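# Hang two metal bars on color-matched rack arms

## Task

For each of the two short metal bars, look at the color painted on its ends and place it on the pair of rack arms whose labels (each label is just above its arm) show that same color. Each bar must end up lying across both arms of its pair, with its midpoint between the two arms, and must stay there on its own, not held by a gripper. Finish by opening the grippers and backing the hands away.

## Robot and tools

ROBOT. Two 7-joint arms, left_arm and right_arm, each ending in a two-finger parallel gripper. The fingers extend along the gripper's own +z axis and close along its y axis. The reported hand point (end_effector_position) sits between the finger pads when closed, a few millimetres short of the tips; closing pushes the tips about 17 mm further along +z.

WORLD FRAME. All printed positions share one frame: origin on the floor plane z = 0, under the midpoint of the two arm bases, which are 0.70 m above it. +x is forward (the way both arms face), +z is up, and left_arm is on the +y side. Image left/right does not match the arm names. Printed hand positions can be a little off, more so at long reach.

RESULT LINES. Every tool that runs the robot returns a state line, left_arm: ... | right_arm: ..., with each gripper's position in metres and orientation as a wxyz quaternion, plus grip_measured (finger opening on the same -1..+1 scale as the command) and images from cam_high, cam_left_wrist and cam_right_wrist (each 896x504). A Hand target line shows where the controller is currently steering a gripper. A pose unreachable line means a clearance check altered or blocked the named arm's command. FAULT lines report an arm stop; MOTOR HOT warns from 85 °C, and an OVER-TEMPERATURE FAULT at 100 °C cuts motors so the joints sag under load. Camera intrinsics and world-to-camera transforms are given for projecting image pixels to world points; wrist cameras follow their hands.

THE 14-NUMBER ROW. Both motion tools use rows of 14 numbers in [-1, 1]: first left_arm's dx, dy, dz, rx, ry, rz, opening, then the same seven for right_arm. Both arms are always included, even if one should stay still. dx..rz are an offset, not a pose: a displacement expressed in that gripper's own axes, counted from the gripper's measured pose at the start of the action (for the first action in a call, the pose from the latest result). Scale: 1.0 equals 0.6 m of translation or 180 degrees of rotation; rx, ry, rz form a single rotation vector. The opening number is absolute, not an offset: +1 fully open (0.145 m), -1 closed. Going from open to shut needs about 0.5 s.

execute_actions(actions): actions is a list of actions; each action is a table of up to 15 rows, each row played for one 1/30 s step. If fewer than 15 rows are given, the last row is repeated to fill the 15 steps. Every row is measured from the action's starting pose, not from the row before. Each step the command is clipped to within 70 mm and 16 degrees of the measured pose, so large offsets take several actions; after an action the arm continues at most to its last clipped pose. An empty list just returns the state and images.

move(target, speed, blocking): target is one 14-number row, offsets taken from the pose in the latest result that reports one. Each gripper travels in a straight line to its target, both finishing together, taking 0.5 to 10 s (cut off at 10 s). speed is the path's top speed in m/s, 0.002 to 0.5, default 0.25; rotation is capped at twice that in rad/s. Openings are applied at the start. Paths ignore obstacles and the other arm, and hands can lag, wander or briefly move much faster than speed, particularly with a nearly straight arm. Faster moves and targets set deeper past a contact hit harder. blocking=false returns after 0.5 s while motion continues; you must then call wait or stop before further moves or actions. The result adds a move: line with the outcome (done, off_target, moving, held, fault) and any limits (paced = command was clipped; held = a check blocked some steps, after which the arm can surge), plus each gripper's remaining distance to its target. If only one arm is named, the other finished fine.

wait(seconds): 0 to 10 s, arms hold their last command; returns early if a running move ends. wait(0) checks a non-blocking move.

stop(): brakes a running move; needs braking room, fingers keep moving.

zoom_image(camera, region): camera is cam_high, cam_left_wrist or cam_right_wrist; region is [x0, y0, x1, y1] in that image's pixels from the top-left corner, at most 504 by 504.

read_manual(section): returns licence texts only; section "licences".

finished_scene(scene): ends the current scene, given its number; irreversible, and the goal must already hold and persist.

GRASPING. To hold something, keep sending an opening well below the grip_measured value; the lower, the firmer (about 10 N per pad max, objects up to roughly 11 cm wide). Slamming the fingers shut can overload and pop them open. Objects may occasionally get tugged or nudged by outside disturbances, so grip securely.

HOLDING STILL. For an arm that should not move, send the offset back to its desired pose in the first call of a reply and zeros afterwards, always with the opening it should keep. An arm blocked by an object tends to keep pushing until given a new command.

AVOID. Dropping bars, knocking anything out of the work area, hard impacts or strong pushing, and letting the two arms touch or squeeze each other. Long loaded holds heat motors. Joint limits (rad): shoulder pitch -1.396 (left) or -1.300 (right) to 2.000; shoulder roll -0.175 to 2.000; upper arm roll and forearm roll -1.571 to 1.571; elbow 0.000 to 2.443; wrist pitch -0.785 to 0.785; wrist yaw -1.571 to 1.571. Equal joint values produce mirrored postures. Elbows stop just before fully straight. At the end, release each bar onto its rack arms, open the grippers and withdraw.

Each tool is called after "Request:" as a command line: name --argument value for each argument, lists and objects as JSON in quotes; but a table of rows of numbers goes row by row, as --pt "numbers of a row", without its own name.

## Session

Request:
execute_actions --actions '[]'

Scene clock: 0.00 s.
left_arm: end_effector_position=(+0.2687, +0.1476, +0.4469) grip_measured=+1.00 end_effector_quat_wxyz=(+0.010, +0.710, -0.002, +0.704) | right_arm: end_effector_position=(+0.2698, -0.1565, +0.4498) grip_measured=+1.00 end_effector_quat_wxyz=(+0.002, +0.709, -0.004, +0.705)
Joint positions: left_arm=[-0.438  0.333 -0.298  1.807  0.18  -0.279 -0.347  0.145] | right_arm=[-0.442  0.34  -0.278  1.818  0.184 -0.27  -0.361  0.145]
Joint velocities: left_arm=[ 0.055  0.055  0.012 -0.002 -0.037  0.037 -0.11  -0.   ] | right_arm=[-0.011 -0.055 -0.002 -0.002 -0.037 -0.022  0.022  0.   ]
Hand target (left_arm): +0.269, +0.148, +0.447; +0.010, +0.710, -0.002, +0.704
Hand target (right_arm): +0.270, -0.156, +0.450; +0.002, +0.709, -0.004, +0.705

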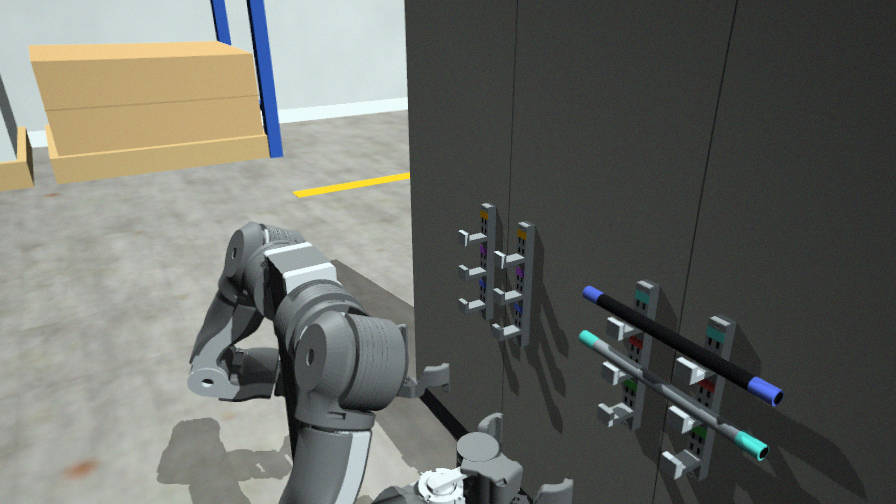

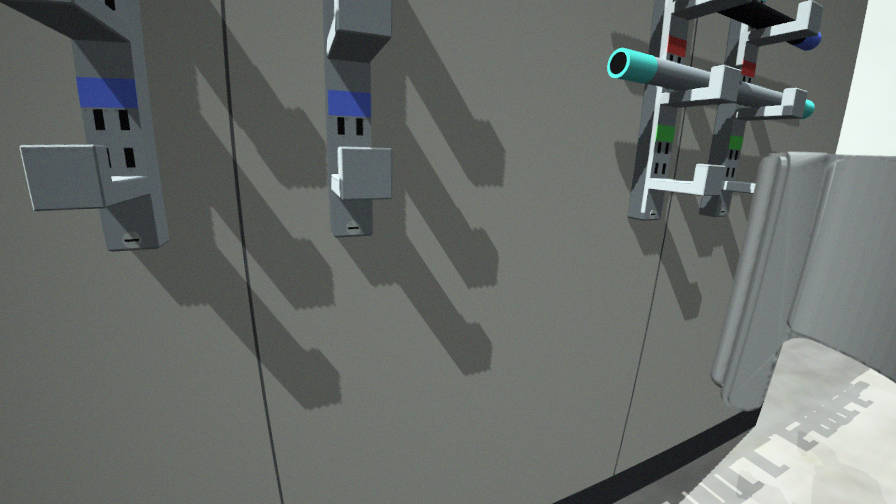

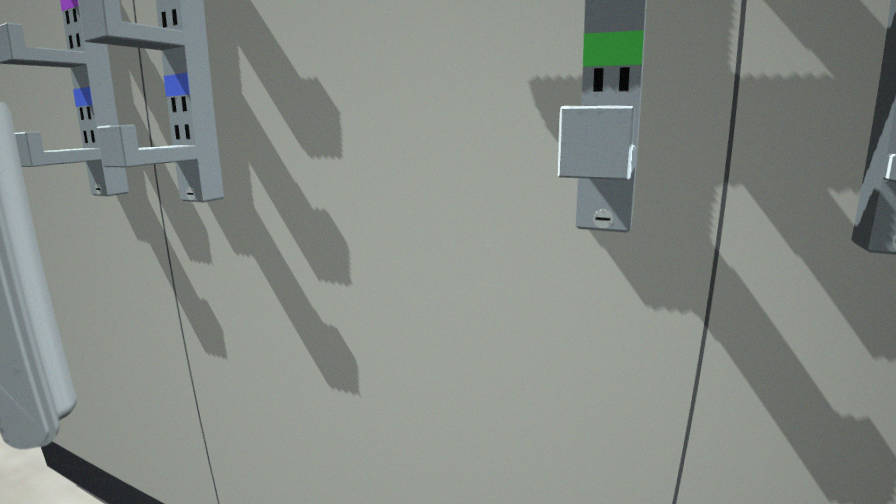

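Request:
zoom_image --camera "cam_high" --region '[440,190,820,500]'

Region (440, 190, 820, 500) of cam_high's 896x504 image, scaled by 1.326, with more detail than that image has; it fills the top 411 rows of this view, and the rest is white.

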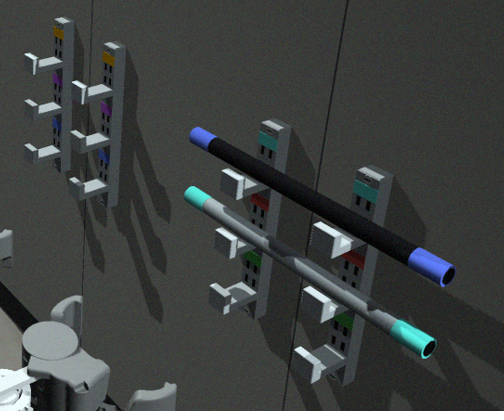

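Request:
move --target '[0,0,0,0,0,0.5,0,0.287,0.273,0.15,0,0,-0.5,0]' --speed 0.2

Scene clock: 9.10 s.
left_arm: end_effector_position=(+0.2683, +0.1492, +0.4478) grip_measured=+0.00 end_effector_quat_wxyz=(+0.492, -0.503, +0.500, -0.505) | right_arm: end_effector_position=(+0.3594, -0.3153, +0.6242) grip_measured=+0.00 end_effector_quat_wxyz=(+0.503, +0.499, +0.495, +0.504)
Joint positions: left_arm=[-0.372  0.479 -0.459  1.803 -1.135  0.496 -0.367  0.076] | right_arm=[-0.205  1.47  -0.087  1.841 -0.098  0.279 -0.278  0.076]
Joint velocities: left_arm=[-0.033  0.033  0.002  0.007 -0.051  0.037 -0.022 -0.   ] | right_arm=[ 0.033 -0.077 -0.012 -0.002 -0.037  0.081  0.037  0.   ]
Hand target (left_arm): +0.268, +0.149, +0.446; +0.492, -0.504, +0.503, -0.502
Hand target (right_arm): +0.359, -0.315, +0.623; +0.501, +0.499, +0.498, +0.503
Off the commanded pose (left_arm): 0.002 m, 1 deg.
Off the commanded pose (right_arm): 0.007 m, 1 deg.
move: off_target (right_arm)
camera_calibration (this result's frames):
cam_left_wrist: T_world_to_cam=[[-0.395345, -0.046387, -0.917361, 0.515546], [-0.227317, 0.972598, 0.0487843, -0.0975301], [0.88996, 0.227819, -0.395056, -0.0460772], [0, 0, 0, 1]] pos_world=[0.222655, 0.129269, 0.459497]
cam_right_wrist: T_world_to_cam=[[0.389469, -0.0361635, 0.920329, -0.714687], [-0.245662, -0.967109, 0.0659586, -0.246591], [0.887674, -0.251779, -0.385543, -0.103044], [0, 0, 0, 1]] pos_world=[0.30924, -0.29027, 0.634284]

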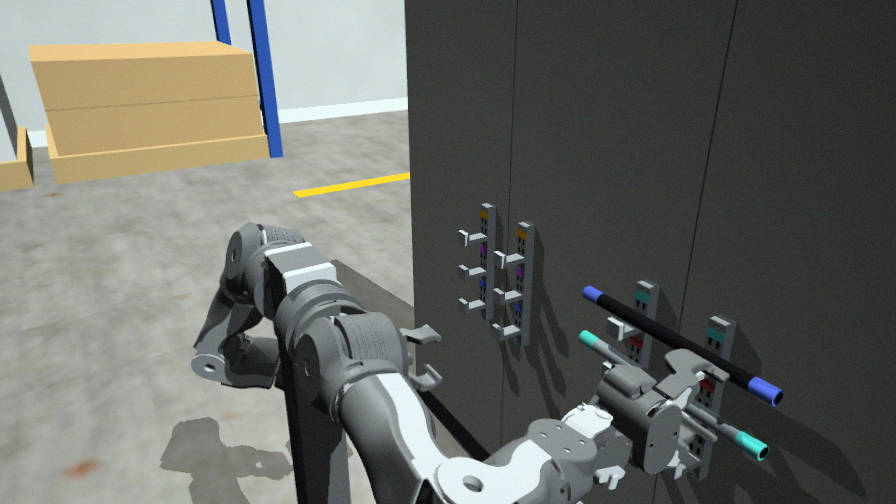

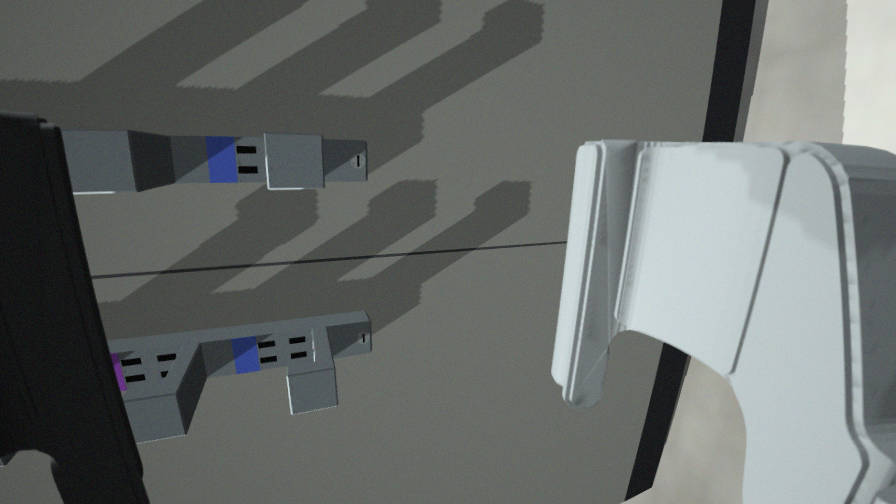

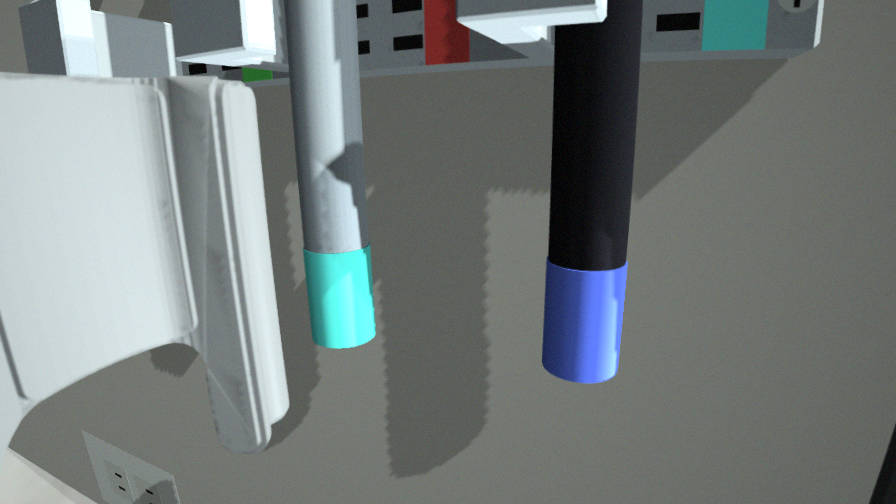

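Request:
move --target '[0,0,0,0,0,0,0,-0.008,-0.008,0.165,0,0,0,-0.22]' --speed 0.08

Scene clock: 12.43 s.
left_arm: end_effector_position=(+0.2683, +0.1491, +0.4477) grip_measured=+0.00 end_effector_quat_wxyz=(+0.492, -0.503, +0.500, -0.505) | right_arm: end_effector_position=(+0.4571, -0.3247, +0.6221) grip_measured=-0.22 end_effector_quat_wxyz=(+0.507, +0.500, +0.487, +0.505)
Joint positions: left_arm=[-0.372  0.479 -0.459  1.803 -1.136  0.496 -0.366  0.076] | right_arm=[ 0.687  0.969 -0.557  1.298 -0.491  0.081  0.05   0.059]
Joint velocities: left_arm=[-0.077 -0.055  0.002  0.002 -0.007  0.051 -0.081 -0.   ] | right_arm=[-0.077 -0.033 -0.007 -0.012 -0.051 -0.022  0.007  0.   ]
Hand target (left_arm): +0.268, +0.149, +0.448; +0.492, -0.503, +0.500, -0.505
Hand target (right_arm): +0.457, -0.324, +0.621; +0.505, +0.500, +0.490, +0.505
Off the commanded pose (left_arm): 0.000 m, 0 deg.
Off the commanded pose (right_arm): 0.005 m, 1 deg.
move: off_target (right_arm)
camera_calibration (this result's frames):
cam_left_wrist: T_world_to_cam=[[-0.395529, -0.0460491, -0.917298, 0.515487], [-0.227186, 0.972611, 0.0491345, -0.0977029], [0.889912, 0.227832, -0.395158, -0.0460284], [0, 0, 0, 1]] pos_world=[0.222655, 0.129251, 0.459467]
cam_right_wrist: T_world_to_cam=[[0.377378, -0.0471377, 0.924859, -0.752008], [-0.257598, -0.964631, 0.0559449, -0.219064], [0.889511, -0.259354, -0.376173, -0.202081], [0, 0, 0, 1]] pos_world=[0.407114, -0.299174, 0.631739]

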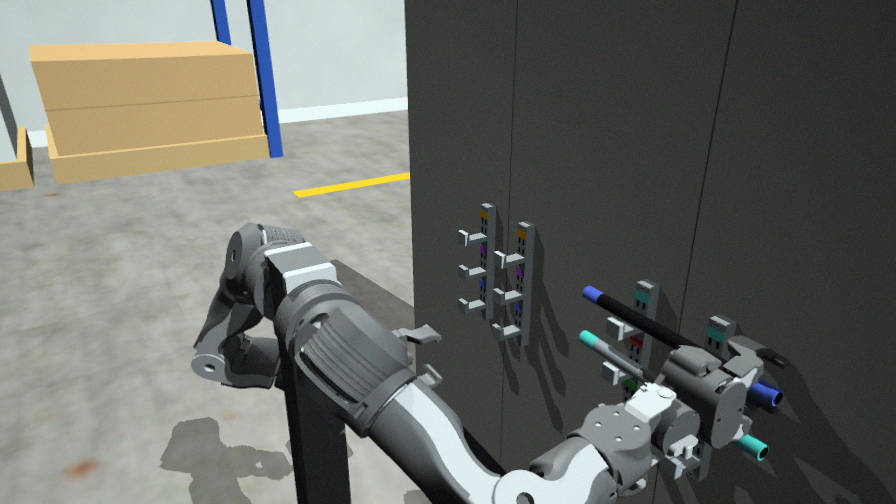

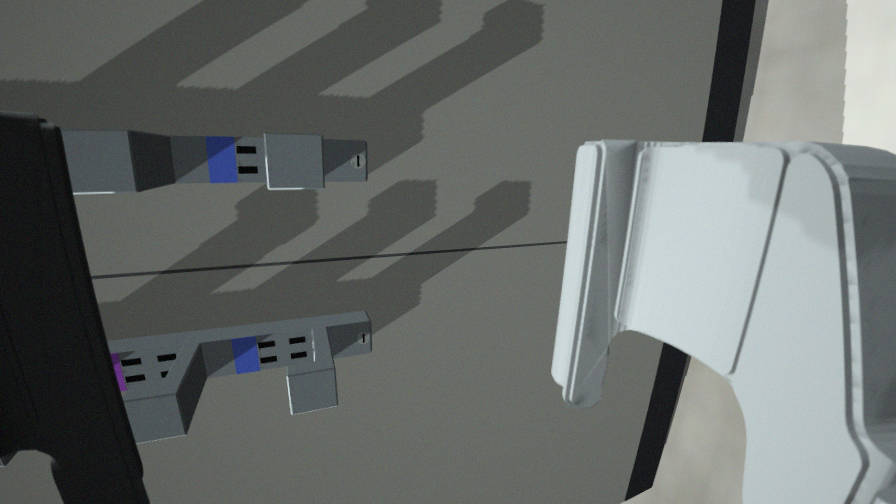

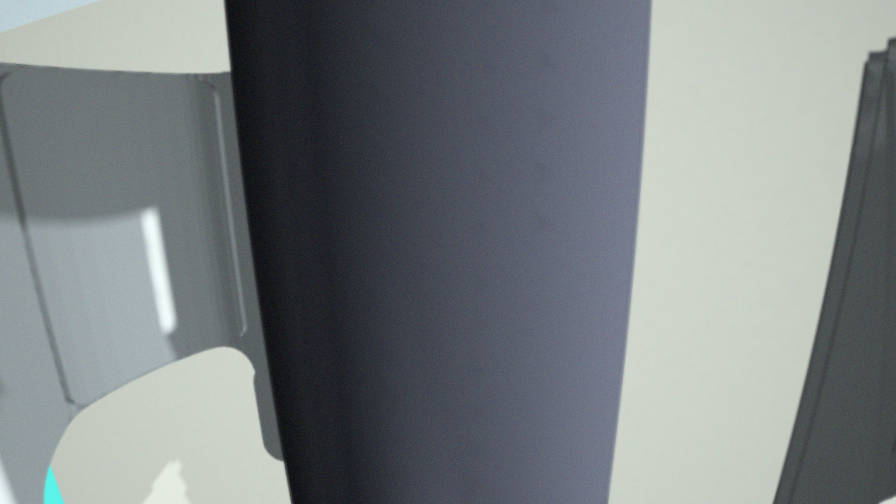

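Request:
move --target '[0,0,0,0,0,0,0,0,0.004,-0.035,0,0,0,-0.22]' --speed 0.05

Request:
move --target '[0,0,0,0,0,0,0,0,0,0,0,0,0,-1]'

Scene clock: 13.53 s.
left_arm: end_effector_position=(+0.2683, +0.1491, +0.4477) grip_measured=+0.00 end_effector_quat_wxyz=(+0.492, -0.503, +0.500, -0.505) | right_arm: end_effector_position=(+0.4365, -0.3229, +0.6217) grip_measured=-0.22 end_effector_quat_wxyz=(+0.504, +0.501, +0.491, +0.503)
Joint positions: left_arm=[-0.372  0.479 -0.459  1.803 -1.136  0.496 -0.366  0.076] | right_arm=[ 0.574  1.054 -0.51   1.429 -0.44   0.126  0.043  0.059]
Joint velocities: left_arm=[ 0.011  0.033 -0.007 -0.007  0.022  0.007 -0.022  0.   ] | right_arm=[ 0.011  0.033 -0.012  0.012  0.007  0.037  0.037 -0.   ]
Hand target (left_arm): +0.268, +0.149, +0.448; +0.492, -0.503, +0.500, -0.505
Hand target (right_arm): +0.436, -0.324, +0.624; +0.507, +0.500, +0.488, +0.505
Off the commanded pose (left_arm): 0.000 m, 0 deg.
Off the commanded pose (right_arm): 0.003 m, 1 deg.
move: done
camera_calibration (this result's frames):
cam_left_wrist: T_world_to_cam=[[-0.395529, -0.0460491, -0.917298, 0.515487], [-0.227186, 0.972611, 0.0491345, -0.0977029], [0.889912, 0.227832, -0.395158, -0.0460284], [0, 0, 0, 1]] pos_world=[0.222655, 0.129251, 0.459467]
cam_right_wrist: T_world_to_cam=[[0.387378, -0.0426345, 0.920935, -0.744242], [-0.251989, -0.965788, 0.0612845, -0.228777], [0.886814, -0.255805, -0.384868, -0.175712], [0, 0, 0, 1]] pos_world=[0.386478, -0.297629, 0.631792]

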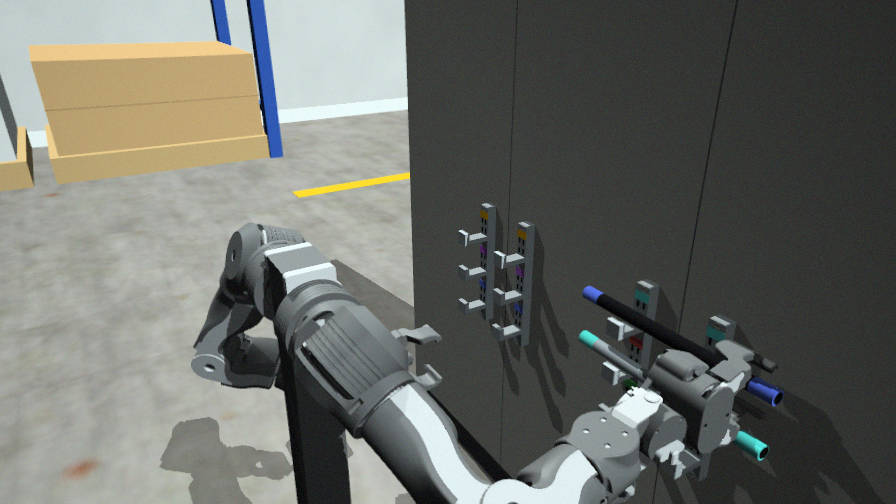

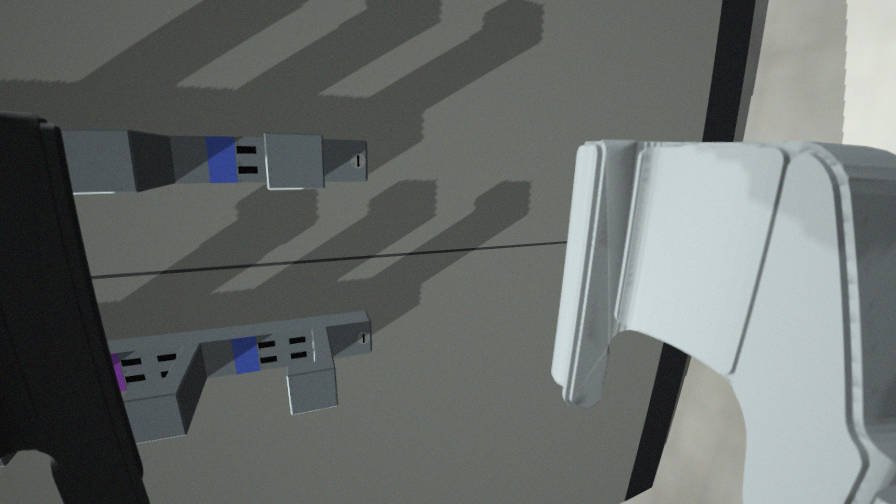

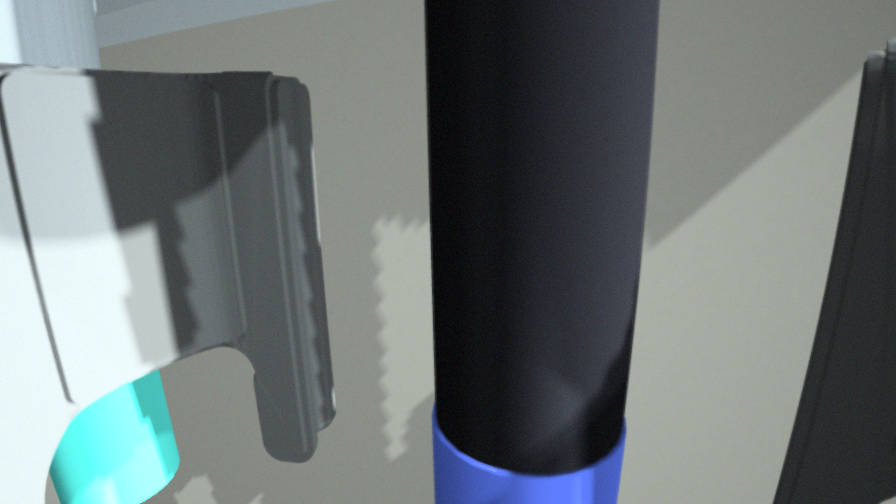

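Scene clock: 14.03 s.
left_arm: end_effector_position=(+0.2683, +0.1491, +0.4477) grip_measured=+0.00 end_effector_quat_wxyz=(+0.492, -0.503, +0.500, -0.505) | right_arm: end_effector_position=(+0.4366, -0.3234, +0.6244) grip_measured=-0.73 end_effector_quat_wxyz=(+0.506, +0.499, +0.489, +0.505)
Joint positions: left_arm=[-0.372  0.479 -0.459  1.803 -1.136  0.496 -0.366  0.076] | right_arm=[ 0.577  1.055 -0.508  1.429 -0.439  0.128  0.038  0.02 ]
Joint velocities: left_arm=[-0.011  0.011 -0.007  0.007 -0.066 -0.037  0.051  0.   ] | right_arm=[ 0.011  0.011 -0.012 -0.007  0.081  0.022 -0.022 -0.   ]
Hand target (left_arm): +0.268, +0.149, +0.448; +0.492, -0.503, +0.500, -0.505
Hand target (right_arm): +0.436, -0.323, +0.622; +0.504, +0.501, +0.492, +0.504
Off the commanded pose (left_arm): 0.000 m, 0 deg.
Off the commanded pose (right_arm): 0.003 m, 1 deg.
move: done
camera_calibration (this result's frames):
cam_left_wrist: T_world_to_cam=[[-0.395529, -0.0460491, -0.917298, 0.515487], [-0.227186, 0.972611, 0.0491345, -0.0977029], [0.889912, 0.227832, -0.395158, -0.0460284], [0, 0, 0, 1]] pos_world=[0.222655, 0.129251, 0.459467]
cam_right_wrist: T_world_to_cam=[[0.378726, -0.0438487, 0.92447, -0.745635], [-0.254483, -0.965308, 0.0584678, -0.22643], [0.889834, -0.257405, -0.376746, -0.181871], [0, 0, 0, 1]] pos_world=[0.386604, -0.298085, 0.634036]

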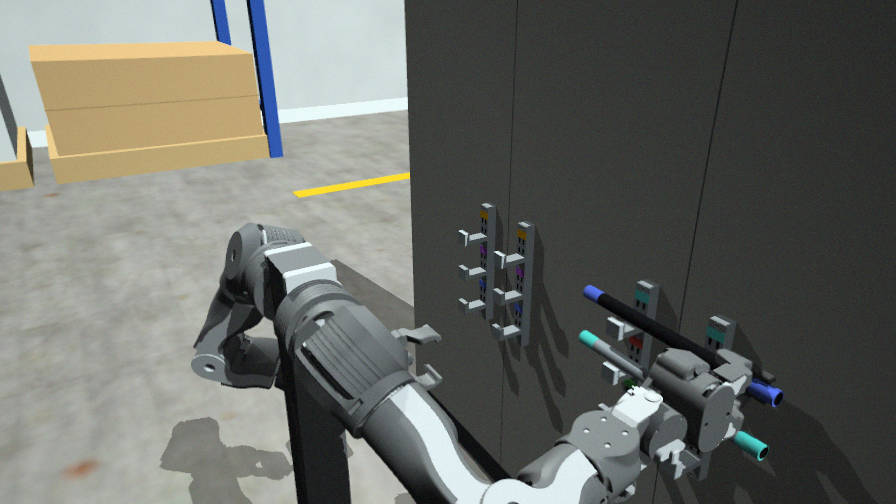

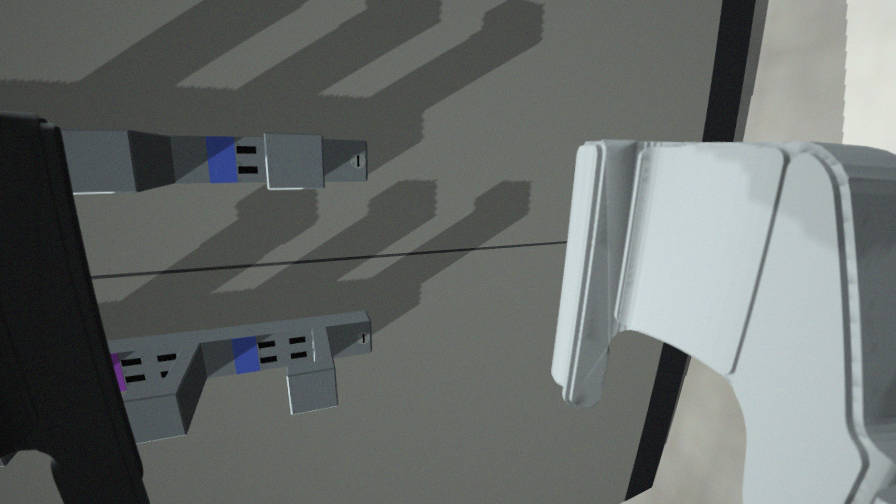

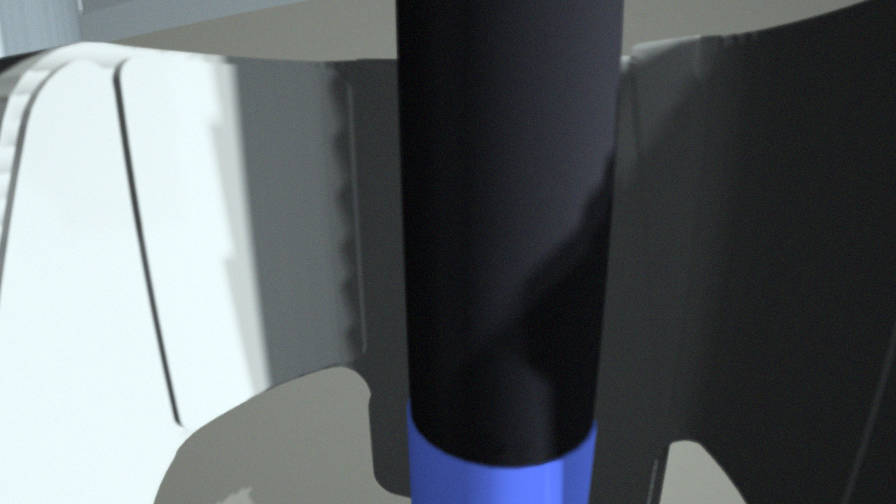

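Request:
move --target '[0,0,0,0,0,0,0,0,0.065,0,0,0,0,-1]' --speed 0.05

Scene clock: 15.23 s.
left_arm: end_effector_position=(+0.2683, +0.1491, +0.4477) grip_measured=+0.00 end_effector_quat_wxyz=(+0.492, -0.503, +0.500, -0.505) | right_arm: end_effector_position=(+0.4363, -0.3219, +0.6588) grip_measured=-0.73 end_effector_quat_wxyz=(+0.504, +0.499, +0.493, +0.503)
Joint positions: left_arm=[-0.372  0.479 -0.459  1.803 -1.136  0.496 -0.366  0.076] | right_arm=[ 0.666  1.094 -0.498  1.479 -0.415  0.144  0.163  0.02 ]
Joint velocities: left_arm=[-0.033 -0.011 -0.002  0.007  0.007 -0.007 -0.125 -0.   ] | right_arm=[-0.033 -0.011 -0.002 -0.012 -0.037 -0.11  -0.095 -0.   ]
Hand target (left_arm): +0.268, +0.149, +0.448; +0.492, -0.503, +0.500, -0.505
Hand target (right_arm): +0.436, -0.323, +0.663; +0.506, +0.499, +0.489, +0.506
Off the commanded pose (left_arm): 0.000 m, 0 deg.
Off the commanded pose (right_arm): 0.005 m, 1 deg.
move: off_target (right_arm)
camera_calibration (this result's frames):
cam_left_wrist: T_world_to_cam=[[-0.395529, -0.0460491, -0.917298, 0.515487], [-0.227186, 0.972611, 0.0491345, -0.0977029], [0.889912, 0.227832, -0.395158, -0.0460284], [0, 0, 0, 1]] pos_world=[0.222655, 0.129251, 0.459467]
cam_right_wrist: T_world_to_cam=[[0.387877, -0.0376229, 0.920943, -0.776924], [-0.248532, -0.966427, 0.0651944, -0.234454], [0.887571, -0.254171, -0.384206, -0.161287], [0, 0, 0, 1]] pos_world=[0.386236, -0.296808, 0.668821]

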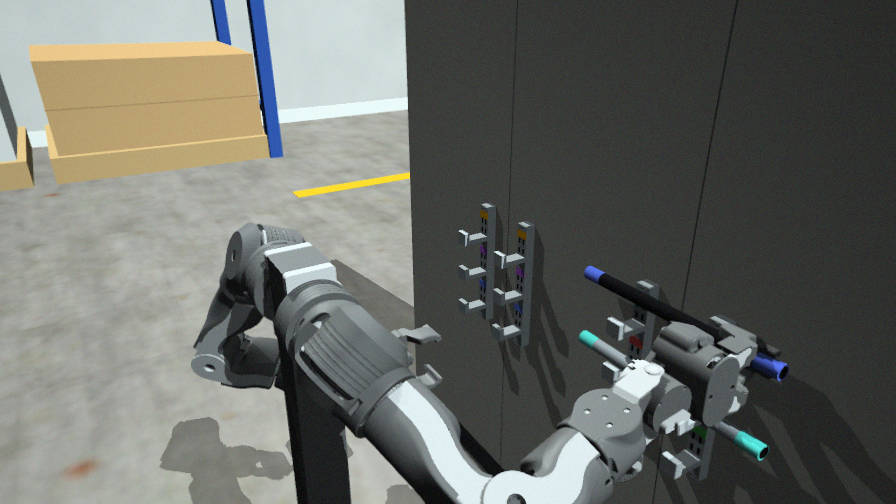

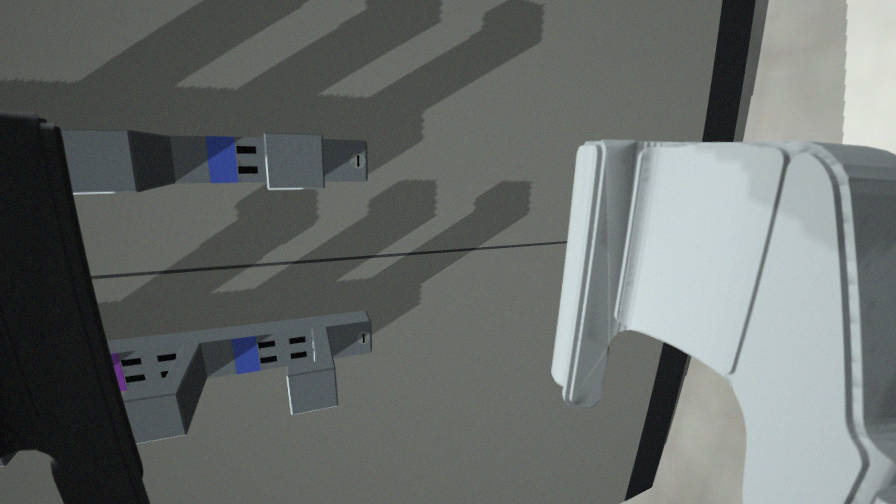

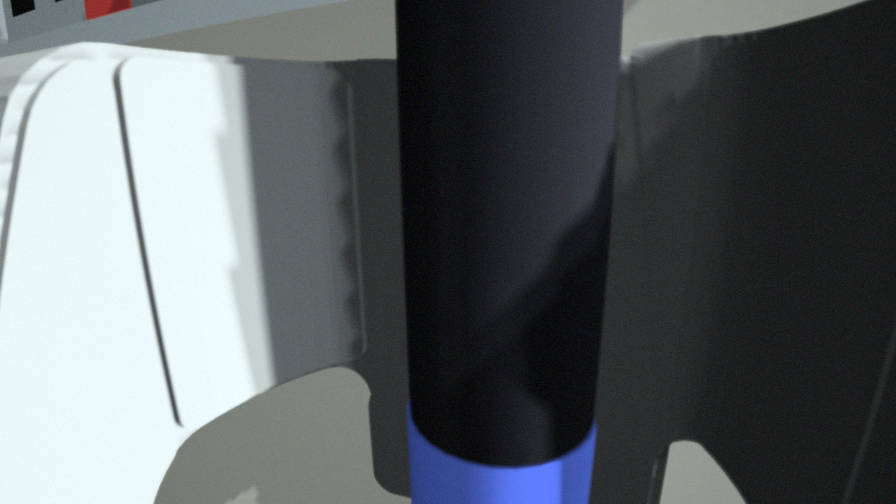

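Request:
move --target '[0.05,-0.17,-0.04,0,0,0,0,0,0,-0.15,0,0,0,-1]' --speed 0.12

Request:
move --target '[0.05,0,0,0,0,0,-0.1,0.39,-0.18,0,0,0,0,-1]' --speed 0.12

Scene clock: 18.30 s.
left_arm: end_effector_position=(+0.2436, +0.1201, +0.5506) grip_measured=+0.00 end_effector_quat_wxyz=(+0.491, -0.501, +0.500, -0.507) | right_arm: end_effector_position=(+0.3471, -0.3200, +0.6545) grip_measured=-0.73 end_effector_quat_wxyz=(+0.502, +0.502, +0.501, +0.495)
Joint positions: left_arm=[-0.394  0.578 -0.574  2.338 -1.434  0.773  0.137  0.076] | right_arm=[ 0.139  1.785 -0.519  1.921  0.189  0.248 -0.429  0.02 ]
Joint velocities: left_arm=[-0.011  0.099  0.012 -0.002 -0.007 -0.037 -0.066 -0.   ] | right_arm=[-0.055 -0.033 -0.007 -0.007 -0.066  0.007 -0.051 -0.   ]
Hand target (left_arm): +0.243, +0.120, +0.549; +0.491, -0.503, +0.501, -0.505
Hand target (right_arm): +0.347, -0.320, +0.656; +0.502, +0.500, +0.497, +0.500
Off the commanded pose (left_arm): 0.001 m, 0 deg.
Off the commanded pose (right_arm): 0.003 m, 1 deg.
move: done
camera_calibration (this result's frames):
cam_left_wrist: T_world_to_cam=[[-0.393282, -0.0465573, -0.918238, 0.59875], [-0.223076, 0.973707, 0.046174, -0.0796607], [0.891945, 0.222996, -0.393328, 0.0222767], [0, 0, 0, 1]] pos_world=[0.197838, 0.100475, 0.562236]
cam_right_wrist: T_world_to_cam=[[0.406889, -0.0280567, 0.913047, -0.736686], [-0.248161, -0.965333, 0.0809267, -0.264594], [0.879123, -0.25951, -0.399746, -0.0718641], [0, 0, 0, 1]] pos_world=[0.297265, -0.294739, 0.665314]

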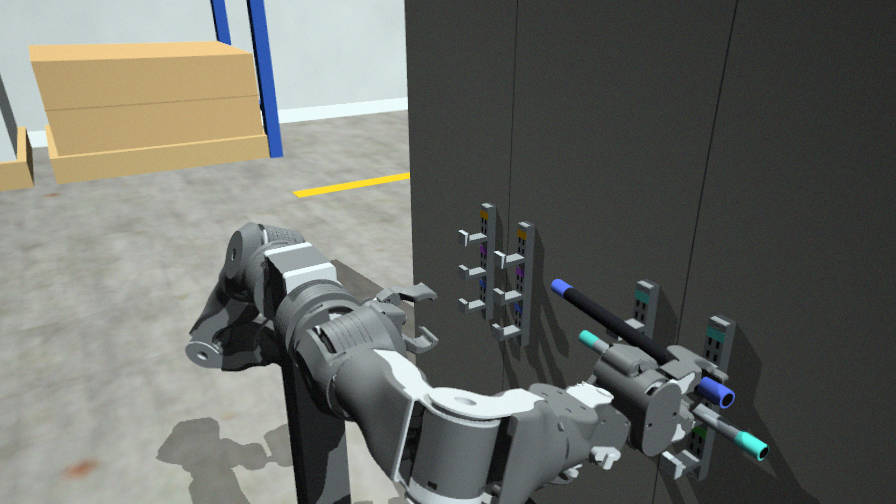

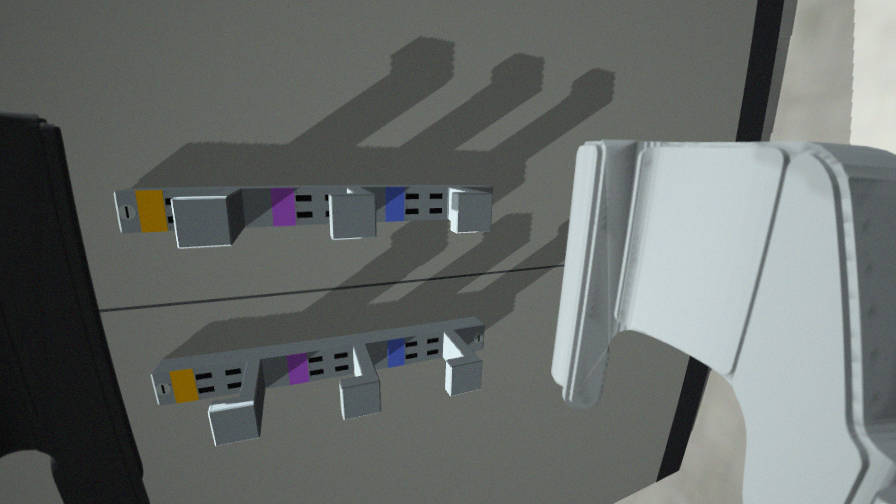

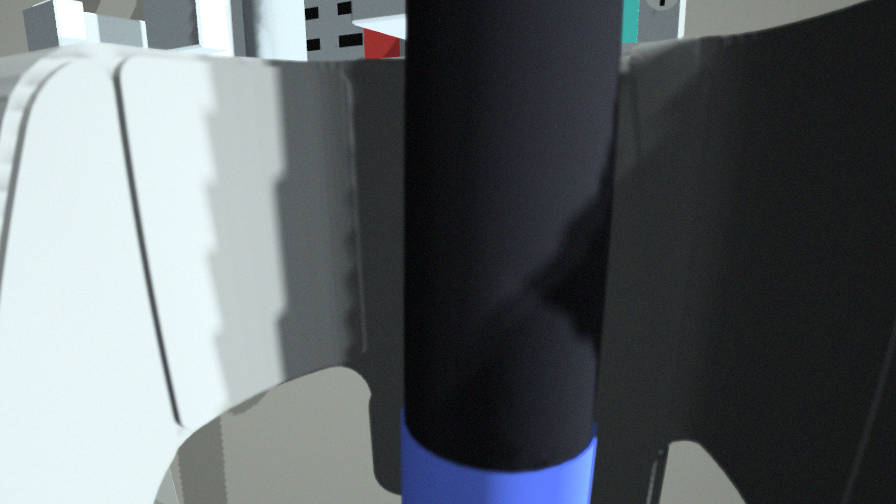

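Scene clock: 20.73 s.
left_arm: end_effector_position=(+0.2433, +0.0905, +0.5508) grip_measured=-0.10 end_effector_quat_wxyz=(+0.480, -0.497, +0.501, -0.521) | right_arm: end_effector_position=(+0.3489, -0.0960, +0.5476) grip_measured=-0.74 end_effector_quat_wxyz=(+0.507, +0.506, +0.492, +0.495)
Joint positions: left_arm=[-0.324  0.478 -0.699  2.303 -1.562  0.787  0.206  0.068] | right_arm=[ 0.191  0.411 -0.706  1.935 -1.352  0.798  0.311  0.02 ]
Joint velocities: left_arm=[-0.055  0.011 -0.012 -0.017 -0.037  0.007  0.007  0.   ] | right_arm=[ 0.055  0.033 -0.002  0.002 -0.095 -0.051 -0.007  0.   ]
Hand target (left_arm): +0.243, +0.090, +0.551; +0.482, -0.496, +0.500, -0.522
Hand target (right_arm): +0.347, -0.092, +0.546; +0.502, +0.506, +0.495, +0.497
Off the commanded pose (left_arm): 0.000 m, 2 deg.
Off the commanded pose (right_arm): 0.010 m, 1 deg.
joint sent to its limit (left arm) — the command would take joint 5 (forearm roll) past its lower limit and joint 6 (wrist pitch) past its upper limit, so those joints were sent only as far as their limits.
move: off_target (right_arm)
camera_calibration (this result's frames):
cam_left_wrist: T_world_to_cam=[[-0.389421, -0.0534206, -0.91951, 0.597764], [-0.193131, 0.980859, 0.0248081, -0.0470421], [0.900584, 0.187247, -0.392284, 0.0298453], [0, 0, 0, 1]] pos_world=[0.196818, 0.0724861, 0.562524]
cam_right_wrist: T_world_to_cam=[[0.397077, -0.0422711, 0.916811, -0.633491], [-0.266022, -0.961357, 0.0708913, -0.0271387], [0.878386, -0.272042, -0.392978, -0.0627314], [0, 0, 0, 1]] pos_world=[0.299428, -0.0699339, 0.558063]

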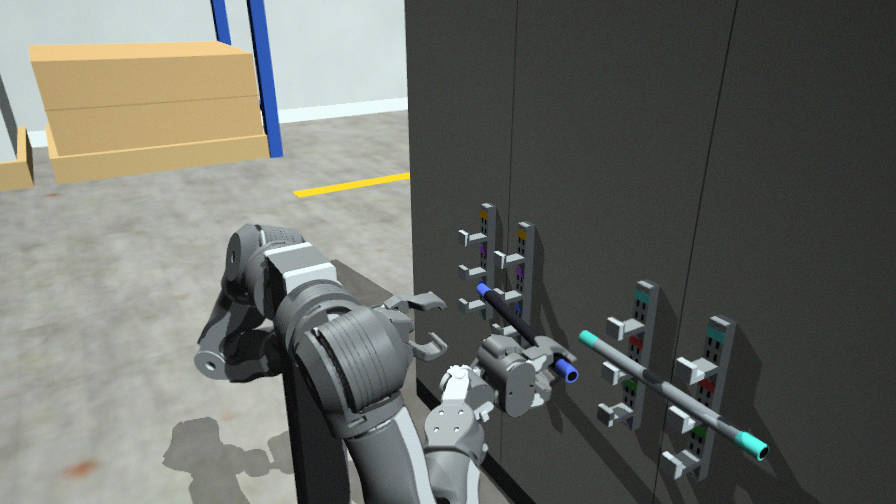

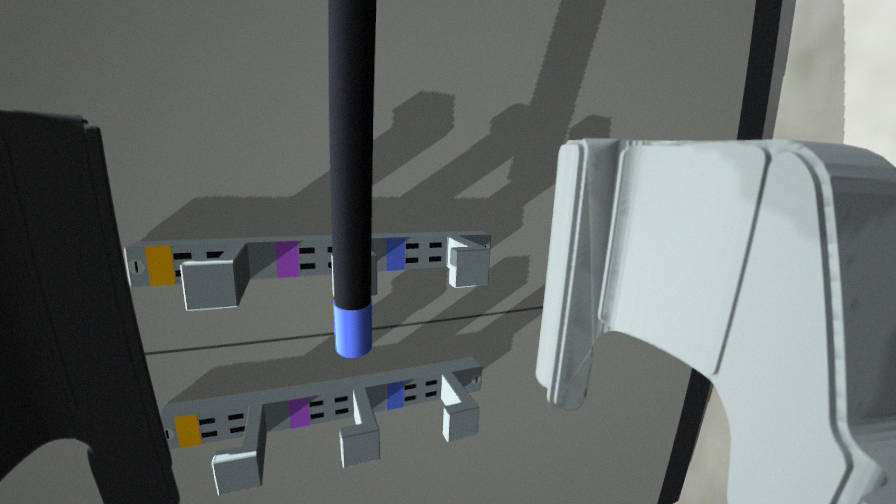

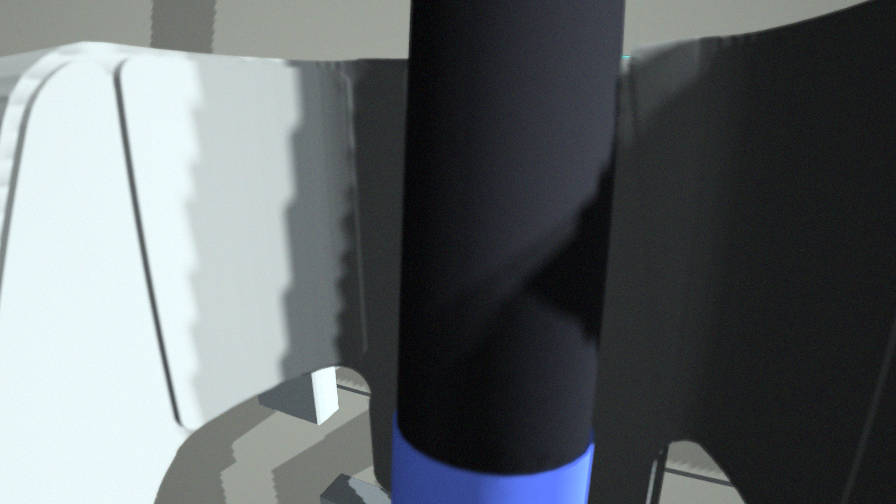

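Request:
move --target '[-0.04,0.012,0.172,0,0,0,0,0,0,0,0,0,0,-1]' --speed 0.08

Scene clock: 36.63 s.
left_arm: end_effector_position=(+0.3472, +0.1100, +0.5436) grip_measured=+0.00 end_effector_quat_wxyz=(+0.481, -0.497, +0.503, -0.519) | right_arm: end_effector_position=(+0.3476, -0.0945, +0.5446) grip_measured=-0.74 end_effector_quat_wxyz=(+0.503, +0.508, +0.496, +0.494)
Joint positions: left_arm=[ 0.097  0.448 -0.572  1.958 -1.241  0.626  0.224  0.076] | right_arm=[ 0.186  0.41  -0.711  1.935 -1.351  0.797  0.315  0.02 ]
Joint velocities: left_arm=[ 0.077 -0.011 -0.022  0.002  0.081 -0.051  0.022 -0.   ] | right_arm=[ 0.011  0.033  0.007 -0.002 -0.037  0.007  0.037 -0.   ]
Hand target (left_arm): +0.347, +0.110, +0.544; +0.481, -0.495, +0.502, -0.521
Hand target (right_arm): +0.349, -0.096, +0.548; +0.507, +0.506, +0.492, +0.495
Off the commanded pose (left_arm): 0.001 m, 0 deg.
Off the commanded pose (right_arm): 0.004 m, 1 deg.
move: off_target (right_arm)
camera_calibration (this result's frames):
cam_left_wrist: T_world_to_cam=[[-0.392161, -0.0475853, -0.918665, 0.632514], [-0.193431, 0.980599, 0.0317787, -0.0495589], [0.89933, 0.190161, -0.393757, -0.0693512], [0, 0, 0, 1]] pos_world=[0.30083, 0.0918836, 0.555336]
cam_right_wrist: T_world_to_cam=[[0.407172, -0.0408858, 0.912436, -0.631151], [-0.260876, -0.962587, 0.0732822, -0.0290603], [0.875303, -0.267871, -0.402605, -0.0556288], [0, 0, 0, 1]] pos_world=[0.298098, -0.0686795, 0.555618]

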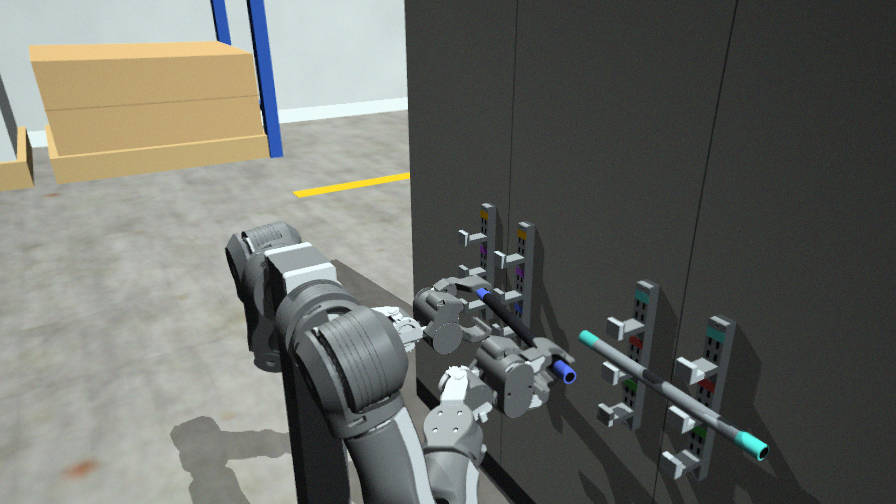

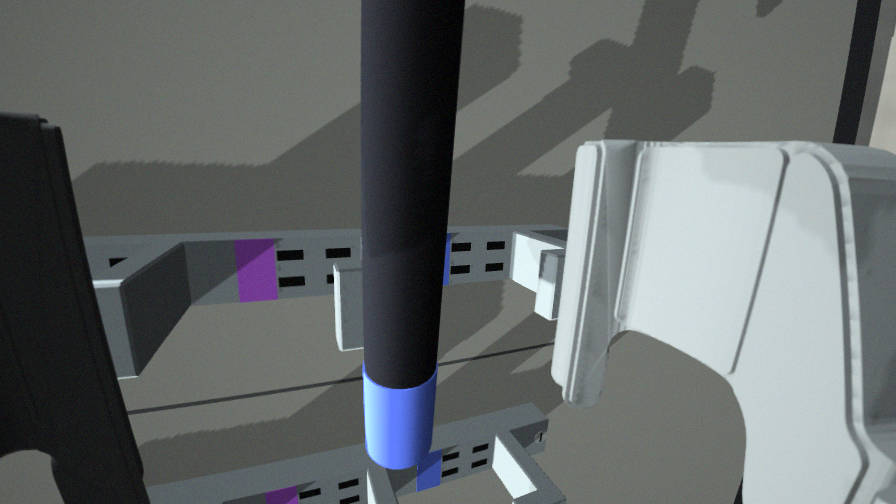

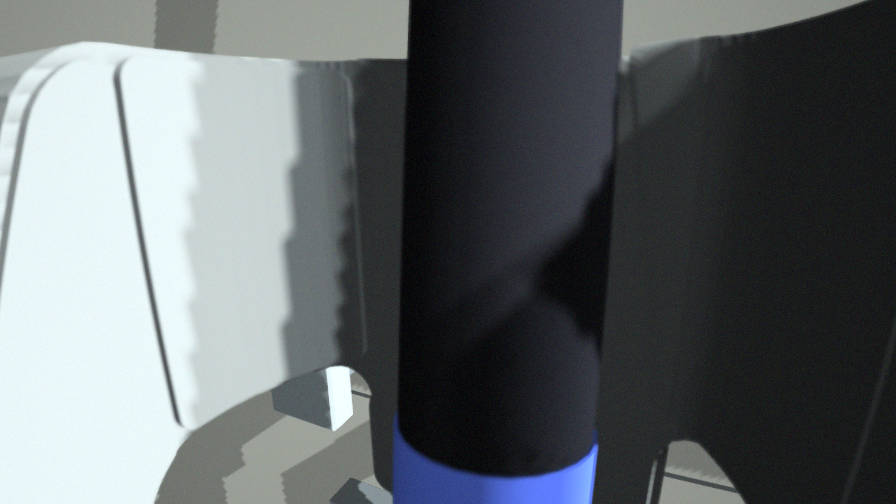

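Request:
move --target '[0,0,0.055,0,0,0,0,0,0,0,0,0,0,-1]' --speed 0.05

Scene clock: 38.13 s.
left_arm: end_effector_position=(+0.3800, +0.1091, +0.5436) grip_measured=+0.00 end_effector_quat_wxyz=(+0.481, -0.497, +0.504, -0.517) | right_arm: end_effector_position=(+0.3479, -0.0953, +0.5434) grip_measured=-0.74 end_effector_quat_wxyz=(+0.503, +0.509, +0.497, +0.492)
Joint positions: left_arm=[ 0.228  0.401 -0.572  1.814 -1.202  0.581  0.224  0.076] | right_arm=[ 0.185  0.41  -0.709  1.932 -1.351  0.797  0.316  0.02 ]
Joint velocities: left_arm=[-0.055 -0.033  0.017 -0.012  0.051  0.066 -0.007  0.   ] | right_arm=[ 0.055  0.011  0.002 -0.002  0.051  0.007  0.007 -0.   ]
Hand target (left_arm): +0.380, +0.109, +0.544; +0.481, -0.496, +0.504, -0.518
Hand target (right_arm): +0.348, -0.095, +0.545; +0.502, +0.508, +0.496, +0.494
Off the commanded pose (left_arm): 0.001 m, 0 deg.
Off the commanded pose (right_arm): 0.001 m, 0 deg.
move: done
camera_calibration (this result's frames):
cam_left_wrist: T_world_to_cam=[[-0.394034, -0.0465501, -0.917916, 0.645538], [-0.19574, 0.980055, 0.0343239, -0.0428544], [0.898011, 0.193198, -0.395287, -0.0976255], [0, 0, 0, 1]] pos_world=[0.333644, 0.0909106, 0.555431]
cam_right_wrist: T_world_to_cam=[[0.410407, -0.040887, 0.910985, -0.630585], [-0.262901, -0.961882, 0.0752679, -0.0299322], [0.873183, -0.270389, -0.405513, -0.0544672], [0, 0, 0, 1]] pos_world=[0.298487, -0.0693013, 0.554619]

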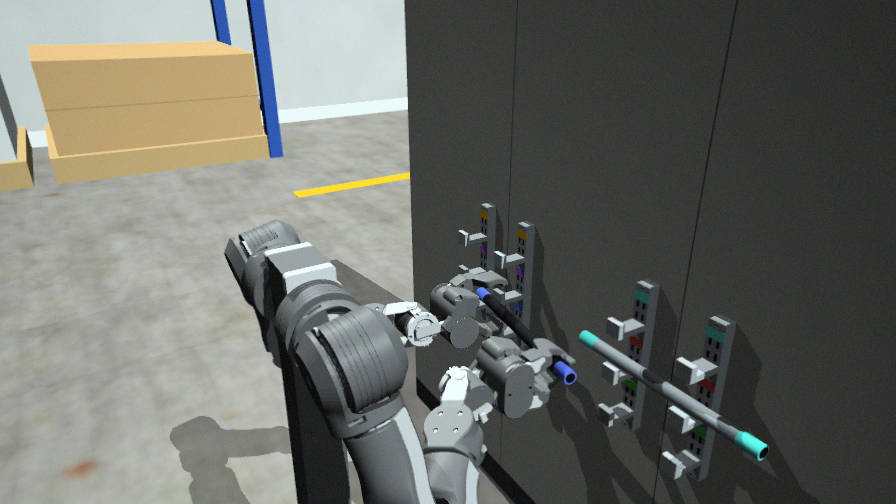

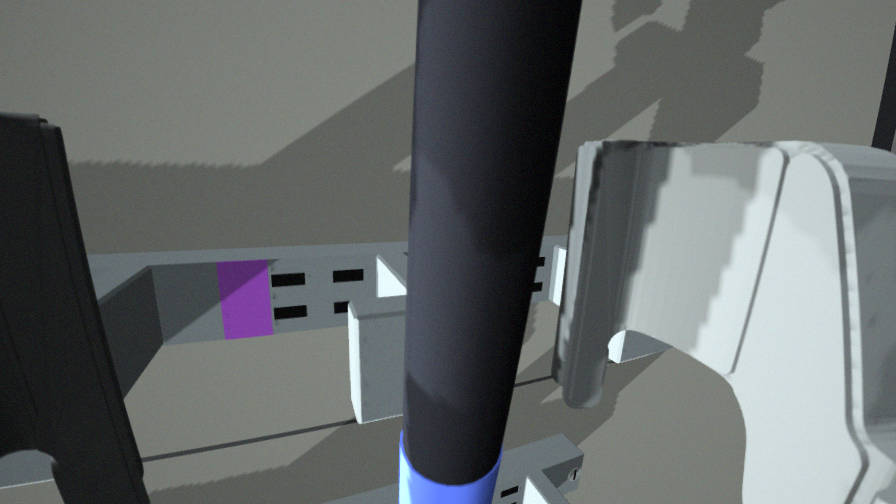

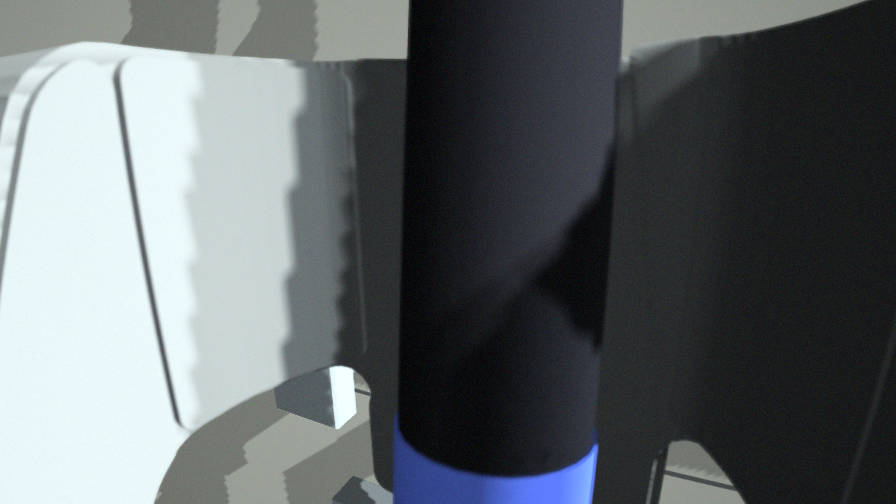

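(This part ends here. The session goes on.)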